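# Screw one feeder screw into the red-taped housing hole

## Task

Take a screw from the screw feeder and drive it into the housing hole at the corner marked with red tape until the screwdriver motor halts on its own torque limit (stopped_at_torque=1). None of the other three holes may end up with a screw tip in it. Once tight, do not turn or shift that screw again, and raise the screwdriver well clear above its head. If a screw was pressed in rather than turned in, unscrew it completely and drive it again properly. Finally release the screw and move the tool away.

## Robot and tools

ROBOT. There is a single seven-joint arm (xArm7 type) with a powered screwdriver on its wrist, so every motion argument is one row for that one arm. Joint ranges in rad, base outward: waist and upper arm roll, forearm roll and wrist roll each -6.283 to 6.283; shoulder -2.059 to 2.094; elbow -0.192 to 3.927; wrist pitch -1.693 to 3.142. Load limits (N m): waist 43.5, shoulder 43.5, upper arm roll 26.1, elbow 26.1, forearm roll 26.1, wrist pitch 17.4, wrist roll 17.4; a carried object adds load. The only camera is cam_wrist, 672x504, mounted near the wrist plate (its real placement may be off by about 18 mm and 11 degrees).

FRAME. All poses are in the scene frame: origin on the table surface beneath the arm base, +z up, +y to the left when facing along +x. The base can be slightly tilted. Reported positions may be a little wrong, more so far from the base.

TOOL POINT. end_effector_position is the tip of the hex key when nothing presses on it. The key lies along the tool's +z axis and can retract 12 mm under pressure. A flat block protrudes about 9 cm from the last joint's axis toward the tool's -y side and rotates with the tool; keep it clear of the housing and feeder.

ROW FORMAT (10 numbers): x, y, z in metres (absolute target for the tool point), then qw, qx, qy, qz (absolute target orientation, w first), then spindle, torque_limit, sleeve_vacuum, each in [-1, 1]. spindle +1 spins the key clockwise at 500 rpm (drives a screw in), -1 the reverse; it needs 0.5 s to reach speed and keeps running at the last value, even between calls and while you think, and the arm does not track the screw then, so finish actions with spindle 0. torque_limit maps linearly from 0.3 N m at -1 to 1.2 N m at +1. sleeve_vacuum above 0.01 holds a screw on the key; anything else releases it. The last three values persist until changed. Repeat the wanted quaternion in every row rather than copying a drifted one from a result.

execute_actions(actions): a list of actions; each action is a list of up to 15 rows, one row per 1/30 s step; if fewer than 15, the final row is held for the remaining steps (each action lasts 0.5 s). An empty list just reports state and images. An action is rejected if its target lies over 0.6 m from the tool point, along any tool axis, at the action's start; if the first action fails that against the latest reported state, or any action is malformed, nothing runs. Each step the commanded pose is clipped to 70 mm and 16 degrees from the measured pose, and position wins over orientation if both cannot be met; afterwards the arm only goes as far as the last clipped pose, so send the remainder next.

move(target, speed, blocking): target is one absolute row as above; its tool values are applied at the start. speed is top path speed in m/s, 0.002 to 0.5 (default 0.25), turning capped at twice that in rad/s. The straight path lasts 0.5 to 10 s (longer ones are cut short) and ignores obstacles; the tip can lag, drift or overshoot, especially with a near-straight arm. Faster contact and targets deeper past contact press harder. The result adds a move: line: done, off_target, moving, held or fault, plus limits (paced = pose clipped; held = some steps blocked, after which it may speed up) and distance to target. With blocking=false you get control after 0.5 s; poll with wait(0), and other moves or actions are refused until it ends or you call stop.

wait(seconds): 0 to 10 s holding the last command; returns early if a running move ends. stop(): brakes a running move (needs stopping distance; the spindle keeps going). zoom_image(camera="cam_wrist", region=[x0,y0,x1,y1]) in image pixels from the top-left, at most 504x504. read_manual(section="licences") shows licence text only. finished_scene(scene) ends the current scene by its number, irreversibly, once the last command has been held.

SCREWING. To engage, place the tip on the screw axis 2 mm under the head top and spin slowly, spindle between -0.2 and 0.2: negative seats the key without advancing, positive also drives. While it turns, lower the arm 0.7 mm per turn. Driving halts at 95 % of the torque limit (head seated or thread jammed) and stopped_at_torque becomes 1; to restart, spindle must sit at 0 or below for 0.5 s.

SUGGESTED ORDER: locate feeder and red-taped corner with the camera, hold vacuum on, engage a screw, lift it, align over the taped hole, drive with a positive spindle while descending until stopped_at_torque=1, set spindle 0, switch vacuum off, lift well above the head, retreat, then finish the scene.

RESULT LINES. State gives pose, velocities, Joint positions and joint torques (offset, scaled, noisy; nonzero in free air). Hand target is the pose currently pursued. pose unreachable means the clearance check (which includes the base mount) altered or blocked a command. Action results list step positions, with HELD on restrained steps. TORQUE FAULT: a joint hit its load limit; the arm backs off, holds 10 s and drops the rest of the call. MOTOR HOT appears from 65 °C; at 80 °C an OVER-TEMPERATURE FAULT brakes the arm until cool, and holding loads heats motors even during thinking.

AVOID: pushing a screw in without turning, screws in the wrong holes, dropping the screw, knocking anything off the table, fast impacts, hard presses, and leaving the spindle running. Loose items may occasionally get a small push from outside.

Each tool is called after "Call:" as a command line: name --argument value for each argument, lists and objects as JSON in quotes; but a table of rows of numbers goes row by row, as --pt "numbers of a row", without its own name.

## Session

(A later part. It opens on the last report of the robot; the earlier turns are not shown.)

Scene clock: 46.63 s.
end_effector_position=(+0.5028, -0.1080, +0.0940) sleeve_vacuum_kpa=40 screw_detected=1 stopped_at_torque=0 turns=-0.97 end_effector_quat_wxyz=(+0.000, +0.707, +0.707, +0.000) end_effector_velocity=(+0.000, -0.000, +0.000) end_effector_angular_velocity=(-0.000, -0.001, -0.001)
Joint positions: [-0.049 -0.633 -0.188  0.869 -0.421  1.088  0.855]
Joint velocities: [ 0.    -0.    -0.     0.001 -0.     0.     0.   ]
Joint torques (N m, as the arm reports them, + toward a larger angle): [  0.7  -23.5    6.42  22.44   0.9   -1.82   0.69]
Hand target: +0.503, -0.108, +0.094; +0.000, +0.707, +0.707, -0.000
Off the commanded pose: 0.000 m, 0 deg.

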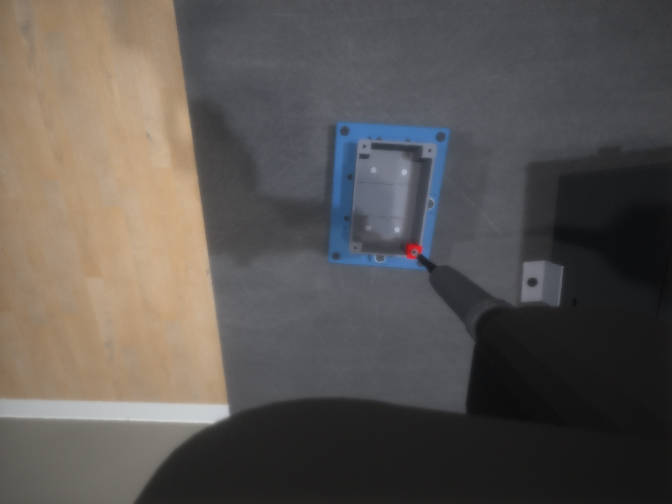

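Call:
execute_actions --actions '[[[0.5028,-0.1079,0.0938,0,0.7071,0.7071,0,0,0,1],[0.5028,-0.1079,0.0935,0,0.7071,0.7071,0,0,0,1],[0.5028,-0.1079,0.0931,0,0.7071,0.7071,0,0,0,1],[0.5028,-0.1079,0.0926,0,0.7071,0.7071,0,0,0,1],[0.5028,-0.1079,0.0921,0,0.7071,0.7071,0,0,0,1],[0.5028,-0.1079,0.0916,0,0.7071,0.7071,0,0,0,1],[0.5028,-0.1079,0.0911,0,0.7071,0.7071,0,0,0,1],[0.5028,-0.1079,0.0906,0,0.7071,0.7071,0,0,0,1],[0.5028,-0.1079,0.0901,0,0.7071,0.7071,0,0,0,1],[0.5028,-0.1079,0.0896,0,0.7071,0.7071,0,0,0,1],[0.5028,-0.1079,0.0891,0,0.7071,0.7071,0,0.2,0,1],[0.5028,-0.1079,0.0886,0,0.7071,0.7071,0,0.2,0,1],[0.5028,-0.1079,0.0881,0,0.7071,0.7071,0,0.2,0,1],[0.5028,-0.1079,0.0876,0,0.7071,0.7071,0,0.2,0,1],[0.5028,-0.1079,0.0871,0,0.7071,0.7071,0,0.2,0,1]],[[0.5028,-0.1079,0.0866,0,0.7071,0.7071,0,0.2,0,1],[0.5028,-0.1079,0.0861,0,0.7071,0.7071,0,0.2,0,1],[0.5028,-0.1079,0.0857,0,0.7071,0.7071,0,0.2,0,1],[0.5028,-0.1079,0.0853,0,0.7071,0.7071,0,0.2,0,1],[0.5028,-0.1079,0.0849,0,0.7071,0.7071,0,0.2,0,1],[0.5028,-0.1079,0.0845,0,0.7071,0.7071,0,0.2,0,1],[0.5028,-0.1079,0.0841,0,0.7071,0.7071,0,0.2,0,1],[0.5028,-0.1079,0.0837,0,0.7071,0.7071,0,0.2,0,1],[0.5028,-0.1079,0.0833,0,0.7071,0.7071,0,0.2,0,1],[0.5028,-0.1079,0.0829,0,0.7071,0.7071,0,0.2,0,1],[0.5028,-0.1079,0.0825,0,0.7071,0.7071,0,0.2,0,1],[0.5028,-0.1079,0.0822,0,0.7071,0.7071,0,0.2,0,1],[0.5028,-0.1079,0.082,0,0.7071,0.7071,0,0.2,0,1],[0.5028,-0.1079,0.082,0,0.7071,0.7071,0,0.2,0,1],[0.5028,-0.1079,0.082,0,0.7071,0.7071,0,0,0,1]]]'

Scene clock: 50.87 s.
end_effector_position=(+0.5028, -0.1080, +0.0826) sleeve_vacuum_kpa=40 screw_detected=1 stopped_at_torque=0 turns=0.03 end_effector_quat_wxyz=(+0.000, +0.707, +0.707, +0.000) end_effector_velocity=(-0.000, -0.000, -0.007) end_effector_angular_velocity=(+0.000, +0.001, -0.002)
Joint positions: [-0.052 -0.621 -0.199  0.849 -0.428  1.054  0.857]
Joint velocities: [-0.002  0.009 -0.007 -0.012 -0.004 -0.021  0.002]
Joint torques (N m, as the arm reports them, + toward a larger angle): [  0.72 -21.6    6.41  21.26   0.53  -2.28   0.72]
Hand target: +0.503, -0.108, +0.082; +0.000, +0.707, +0.707, -0.000
Off the commanded pose: 0.001 m, 0 deg.
Step readings (end_effector_position; steps 1 to 15: 1st action; 16 to 30: 2nd action):
0: (+0.5028, -0.1080, +0.0940)
1: (+0.5028, -0.1080, +0.0940)
2: (+0.5028, -0.1080, +0.0940)
4: (+0.5029, -0.1079, +0.0937)
8: (+0.5028, -0.1079, +0.0921)
15: (+0.5028, -0.1079, +0.0886)
16: (+0.5028, -0.1079, +0.0881)
17: (+0.5028, -0.1079, +0.0876)
19: (+0.5028, -0.1079, +0.0866)
23: (+0.5033, -0.1081, +0.0855)
30: end_effector_position above

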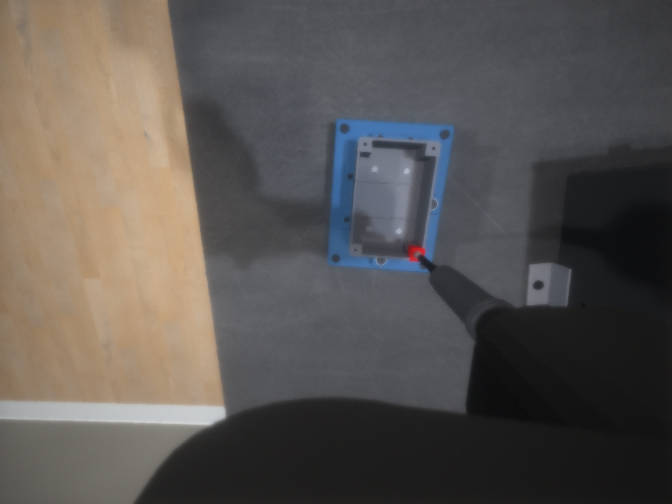

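Call:
execute_actions --actions '[]'

Call:
zoom_image --camera "cam_wrist" --region '[400, 240, 432, 264]'

Scene clock: 51.17 s.
end_effector_position=(+0.5029, -0.1080, +0.0821) sleeve_vacuum_kpa=40 screw_detected=1 stopped_at_torque=0 turns=0.03 end_effector_quat_wxyz=(+0.000, +0.707, +0.707, +0.000) end_effector_velocity=(+0.000, +0.000, -0.000) end_effector_angular_velocity=(+0.001, -0.001, -0.000)
Joint positions: [-0.052 -0.621 -0.199  0.848 -0.428  1.053  0.857]
Joint velocities: [ 0.     0.001 -0.001  0.     0.    -0.001 -0.   ]
Joint torques (N m, as the arm reports them, + toward a larger angle): [  0.7  -20.87   6.25  20.71   0.63  -2.28   0.83]
Hand target: +0.503, -0.108, +0.082; +0.000, +0.707, +0.707, -0.000
Off the commanded pose: 0.000 m, 0 deg.

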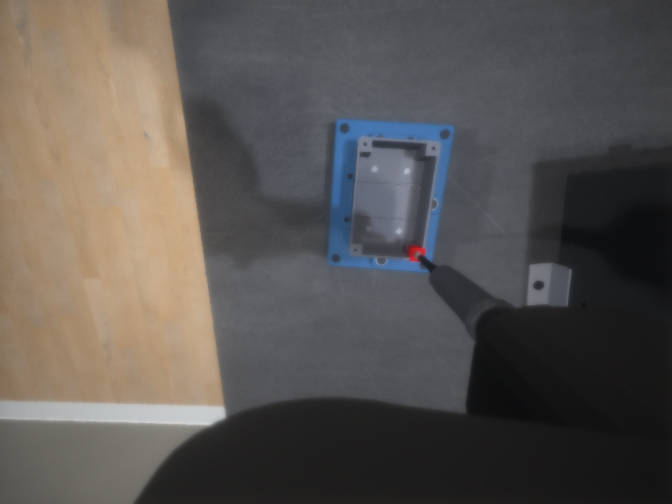

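Region (400, 240, 432, 264) of cam_wrist's 672x504 image, scaled by 15.750, with more detail than that image has; it fills the top 378 rows of this view, and the rest is white.

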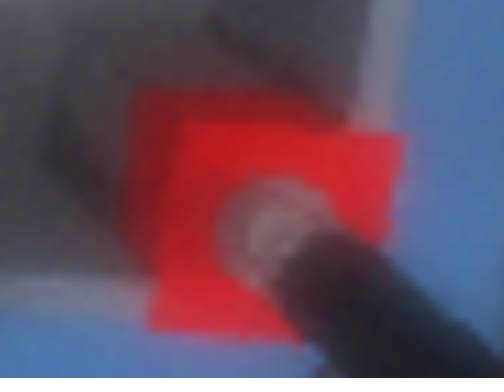

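Call:
execute_actions --actions '[[[0.5028,-0.1079,0.082,0,0.7071,0.7071,0,1,0,1],[0.5028,-0.1079,0.082,0,0.7071,0.7071,0,1,0,1],[0.5028,-0.1079,0.0819,0,0.7071,0.7071,0,1,0,1],[0.5028,-0.1079,0.0819,0,0.7071,0.7071,0,1,0,1],[0.5028,-0.1079,0.0818,0,0.7071,0.7071,0,1,0,1],[0.5028,-0.1079,0.0818,0,0.7071,0.7071,0,1,0,1],[0.5028,-0.1079,0.0817,0,0.7071,0.7071,0,1,0,1],[0.5028,-0.1079,0.0816,0,0.7071,0.7071,0,1,0,1],[0.5028,-0.1079,0.0815,0,0.7071,0.7071,0,1,0,1],[0.5028,-0.1079,0.0814,0,0.7071,0.7071,0,1,0,1],[0.5028,-0.1079,0.0812,0,0.7071,0.7071,0,1,0,1],[0.5028,-0.1079,0.0811,0,0.7071,0.7071,0,1,0,1],[0.5028,-0.1079,0.0809,0,0.7071,0.7071,0,1,0,1],[0.5028,-0.1079,0.0808,0,0.7071,0.7071,0,1,0,1],[0.5028,-0.1079,0.0806,0,0.7071,0.7071,0,1,0,1]],[[0.5028,-0.1079,0.0804,0,0.7071,0.7071,0,1,0,1],[0.5028,-0.1079,0.0803,0,0.7071,0.7071,0,1,0,1],[0.5028,-0.1079,0.0801,0,0.7071,0.7071,0,1,0,1],[0.5028,-0.1079,0.0799,0,0.7071,0.7071,0,1,0,1],[0.5028,-0.1079,0.0797,0,0.7071,0.7071,0,1,0,1],[0.5028,-0.1079,0.0796,0,0.7071,0.7071,0,1,0,1],[0.5028,-0.1079,0.0794,0,0.7071,0.7071,0,1,0,1],[0.5028,-0.1079,0.0792,0,0.7071,0.7071,0,1,0,1],[0.5028,-0.1079,0.079,0,0.7071,0.7071,0,1,0,1],[0.5028,-0.1079,0.0789,0,0.7071,0.7071,0,1,0,1],[0.5028,-0.1079,0.0787,0,0.7071,0.7071,0,1,0,1],[0.5028,-0.1079,0.0785,0,0.7071,0.7071,0,1,0,1],[0.5028,-0.1079,0.0783,0,0.7071,0.7071,0,1,0,1],[0.5028,-0.1079,0.0782,0,0.7071,0.7071,0,1,0,1],[0.5028,-0.1079,0.078,0,0.7071,0.7071,0,1,0,1]],[[0.5028,-0.1079,0.0778,0,0.7071,0.7071,0,1,0,1],[0.5028,-0.1079,0.0776,0,0.7071,0.7071,0,1,0,1],[0.5028,-0.1079,0.0775,0,0.7071,0.7071,0,1,0,1],[0.5028,-0.1079,0.0773,0,0.7071,0.7071,0,1,0,1],[0.5028,-0.1079,0.0771,0,0.7071,0.7071,0,1,0,1],[0.5028,-0.1079,0.0769,0,0.7071,0.7071,0,1,0,1],[0.5028,-0.1079,0.0768,0,0.7071,0.7071,0,1,0,1],[0.5028,-0.1079,0.0766,0,0.7071,0.7071,0,1,0,1],[0.5028,-0.1079,0.0764,0,0.7071,0.7071,0,1,0,1],[0.5028,-0.1079,0.0762,0,0.7071,0.7071,0,1,0,1],[0.5028,-0.1079,0.0761,0,0.7071,0.7071,0,1,0,1],[0.5028,-0.1079,0.0759,0,0.7071,0.7071,0,1,0,1],[0.5028,-0.1079,0.0757,0,0.7071,0.7071,0,1,0,1],[0.5028,-0.1079,0.0755,0,0.7071,0.7071,0,1,0,1],[0.5028,-0.1079,0.0754,0,0.7071,0.7071,0,1,0,1]],[[0.5028,-0.1079,0.0752,0,0.7071,0.7071,0,1,0,1],[0.5028,-0.1079,0.075,0,0.7071,0.7071,0,1,0,1],[0.5028,-0.1079,0.0748,0,0.7071,0.7071,0,1,0,1],[0.5028,-0.1079,0.0747,0,0.7071,0.7071,0,1,0,1],[0.5028,-0.1079,0.0745,0,0.7071,0.7071,0,1,0,1],[0.5028,-0.1079,0.0743,0,0.7071,0.7071,0,1,0,1],[0.5028,-0.1079,0.0741,0,0.7071,0.7071,0,1,0,1],[0.5028,-0.1079,0.074,0,0.7071,0.7071,0,1,0,1],[0.5028,-0.1079,0.0738,0,0.7071,0.7071,0,1,0,1],[0.5028,-0.1079,0.0738,0,0.7071,0.7071,0,1,0,1],[0.5028,-0.1079,0.0738,0,0.7071,0.7071,0,1,0,1],[0.5028,-0.1079,0.0738,0,0.7071,0.7071,0,1,0,1],[0.5028,-0.1079,0.0738,0,0.7071,0.7071,0,1,0,1],[0.5028,-0.1079,0.0738,0,0.7071,0.7071,0,1,0,1],[0.5028,-0.1079,0.0738,0,0.7071,0.7071,0,0,0,1]]]'

Scene clock: 67.67 s.
end_effector_position=(+0.5027, -0.1079, +0.0738) sleeve_vacuum_kpa=40 screw_detected=1 stopped_at_torque=1 turns=12.79 end_effector_quat_wxyz=(-0.000, +0.707, +0.707, -0.000) end_effector_velocity=(+0.000, -0.000, -0.001) end_effector_angular_velocity=(+0.000, +0.000, -0.002)
Joint positions: [-0.053 -0.611 -0.207  0.834 -0.433  1.028  0.859]
Joint velocities: [-0.001  0.001 -0.001 -0.     0.    -0.002 -0.   ]
Joint torques (N m, as the arm reports them, + toward a larger angle): [  0.98 -21.36   6.47  20.59   1.    -2.34   0.94]
Hand target: +0.503, -0.108, +0.074; +0.000, +0.707, +0.707, -0.000
Off the commanded pose: 0.000 m, 0 deg.
Step readings (end_effector_position; steps 1 to 15: 1st action; 16 to 30: 2nd action; 31 to 45: 3rd action; 46 to 60: 4th action):
0: (+0.5028, -0.1079, +0.0820)
1: (+0.5028, -0.1079, +0.0820)
2: (+0.5028, -0.1079, +0.0820)
4: (+0.5028, -0.1079, +0.0820)
8: (+0.5028, -0.1079, +0.0818)
15: (+0.5028, -0.1079, +0.0810)
16: (+0.5028, -0.1079, +0.0809)
17: (+0.5028, -0.1079, +0.0807)
19: (+0.5028, -0.1079, +0.0804)
23: (+0.5028, -0.1079, +0.0797)
30: (+0.5028, -0.1079, +0.0785)
31: (+0.5028, -0.1079, +0.0783)
32: (+0.5028, -0.1079, +0.0782)
34: (+0.5028, -0.1079, +0.0778)
38: (+0.5027, -0.1079, +0.0771)
45: (+0.5027, -0.1079, +0.0759)
46: (+0.5027, -0.1079, +0.0757)
47: (+0.5027, -0.1079, +0.0755)
49: (+0.5027, -0.1079, +0.0752)
53: (+0.5027, -0.1079, +0.0745)
60: end_effector_position above

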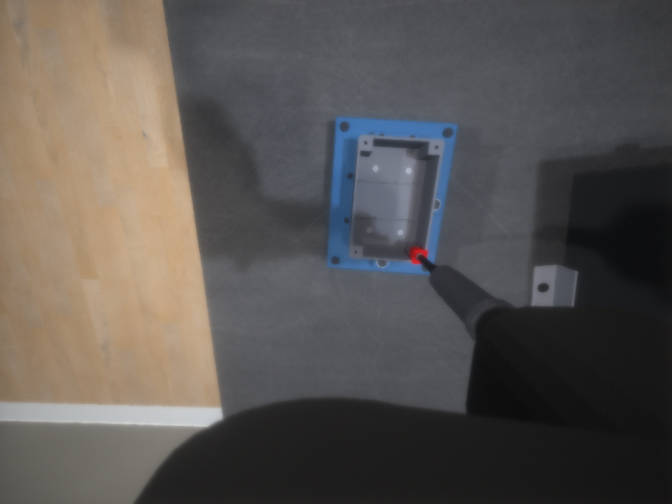

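Call:
zoom_image --camera "cam_wrist" --region '[400, 240, 432, 264]'

Region (400, 240, 432, 264) of cam_wrist's 672x504 image, scaled by 15.750, with more detail than that image has; it fills the top 378 rows of this view, and the rest is white.

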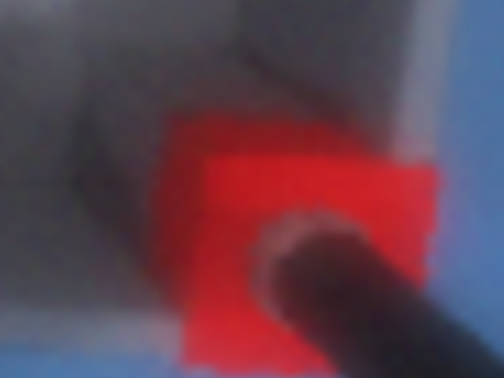

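Call:
execute_actions --actions '[[[0.5028,-0.1079,0.0738,0,0.7071,0.7071,0,0,0,-1],[0.5028,-0.1079,0.0741,0,0.7071,0.7071,0,0,0,-1],[0.5028,-0.1079,0.0748,0,0.7071,0.7071,0,0,0,-1],[0.5028,-0.1079,0.076,0,0.7071,0.7071,0,0,0,-1],[0.5028,-0.1079,0.0779,0,0.7071,0.7071,0,0,0,-1],[0.5028,-0.1079,0.0805,0,0.7071,0.7071,0,0,0,-1],[0.5028,-0.1079,0.0839,0,0.7071,0.7071,0,0,0,-1],[0.5028,-0.1079,0.088,0,0.7071,0.7071,0,0,0,-1],[0.5028,-0.1079,0.0928,0,0.7071,0.7071,0,0,0,-1],[0.5028,-0.1079,0.0982,0,0.7071,0.7071,0,0,0,-1],[0.5028,-0.1079,0.1042,0,0.7071,0.7071,0,0,0,-1],[0.5028,-0.1079,0.1107,0,0.7071,0.7071,0,0,0,-1],[0.5028,-0.1079,0.1175,0,0.7071,0.7071,0,0,0,-1],[0.5028,-0.1079,0.1247,0,0.7071,0.7071,0,0,0,-1],[0.5028,-0.1079,0.1319,0,0.7071,0.7071,0,0,0,-1]],[[0.5028,-0.1079,0.1391,0,0.7071,0.7071,0,0,0,-1],[0.5028,-0.1079,0.1463,0,0.7071,0.7071,0,0,0,-1],[0.5028,-0.1079,0.1531,0,0.7071,0.7071,0,0,0,-1],[0.5028,-0.1079,0.1596,0,0.7071,0.7071,0,0,0,-1],[0.5028,-0.1079,0.1656,0,0.7071,0.7071,0,0,0,-1],[0.5028,-0.1079,0.171,0,0.7071,0.7071,0,0,0,-1],[0.5028,-0.1079,0.1758,0,0.7071,0.7071,0,0,0,-1],[0.5028,-0.1079,0.1799,0,0.7071,0.7071,0,0,0,-1],[0.5028,-0.1079,0.1833,0,0.7071,0.7071,0,0,0,-1],[0.5028,-0.1079,0.1859,0,0.7071,0.7071,0,0,0,-1],[0.5028,-0.1079,0.1878,0,0.7071,0.7071,0,0,0,-1],[0.5028,-0.1079,0.189,0,0.7071,0.7071,0,0,0,-1],[0.5028,-0.1079,0.1897,0,0.7071,0.7071,0,0,0,-1],[0.5028,-0.1079,0.19,0,0.7071,0.7071,0,0,0,-1],[0.5028,-0.1079,0.19,0,0.7071,0.7071,0,0,0,-1]]]'

Call:
zoom_image --camera "cam_wrist" --region '[340, 150, 440, 270]'

Scene clock: 70.67 s.
end_effector_position=(+0.5033, -0.1077, +0.1879) sleeve_vacuum_kpa=0 screw_detected=0 stopped_at_torque=1 turns=12.79 end_effector_quat_wxyz=(+0.001, +0.707, +0.707, +0.001) end_effector_velocity=(-0.005, -0.001, +0.035) end_effector_angular_velocity=(-0.003, +0.029, +0.001)
Joint positions: [-0.034 -0.683 -0.1    1.075 -0.373  1.354  0.84 ]
Joint velocities: [ 0.001  0.018  0.034  0.114  0.018  0.129 -0.008]
Joint torques (N m, as the arm reports them, + toward a larger angle): [  0.41 -21.01   6.59  21.72   0.77  -1.72   0.62]
Hand target: +0.503, -0.108, +0.190; +0.000, +0.707, +0.707, +0.000
Off the commanded pose: 0.002 m, 0 deg.
Step readings (end_effector_position; steps 1 to 15: 1st action; 16 to 30: 2nd action):
0: (+0.5028, -0.1079, +0.0738)
1: (+0.5028, -0.1079, +0.0738)
2: (+0.5028, -0.1079, +0.0738)
4: (+0.5028, -0.1079, +0.0740)
8: (+0.5026, -0.1079, +0.0781)
15: (+0.5027, -0.1072, +0.1074)
16: (+0.5030, -0.1072, +0.1138)
17: (+0.5032, -0.1073, +0.1205)
19: (+0.5035, -0.1073, +0.1345)
23: (+0.5037, -0.1073, +0.1614)
30: end_effector_position above

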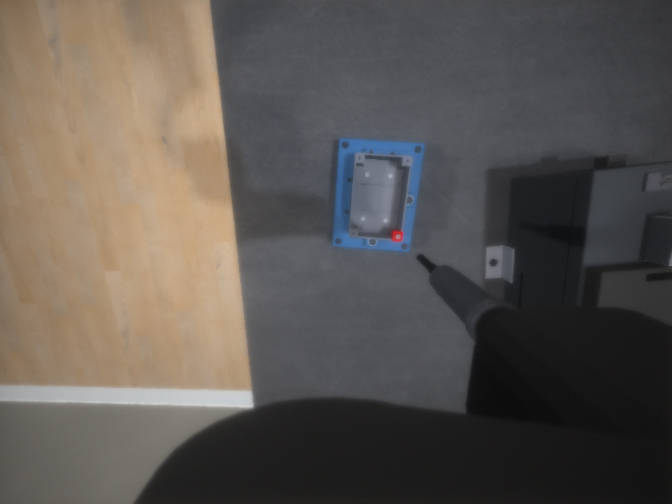

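Region (340, 150, 440, 270) of cam_wrist's 672x504 image, scaled by 4.200, with more detail than that image has.

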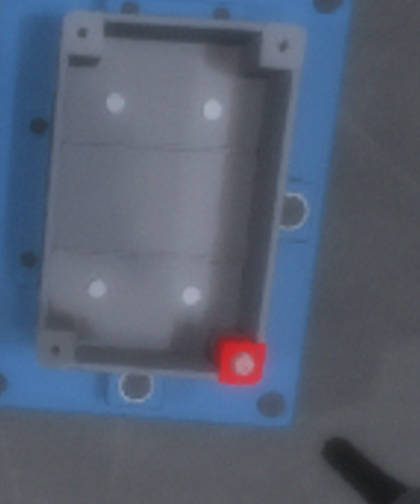

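The screw is seated in the red-marked hole, the motor stopped at torque, the other three holes are empty, and the tool is clear.

Call:
finished_scene --scene 2

The scene is finished: the task was done.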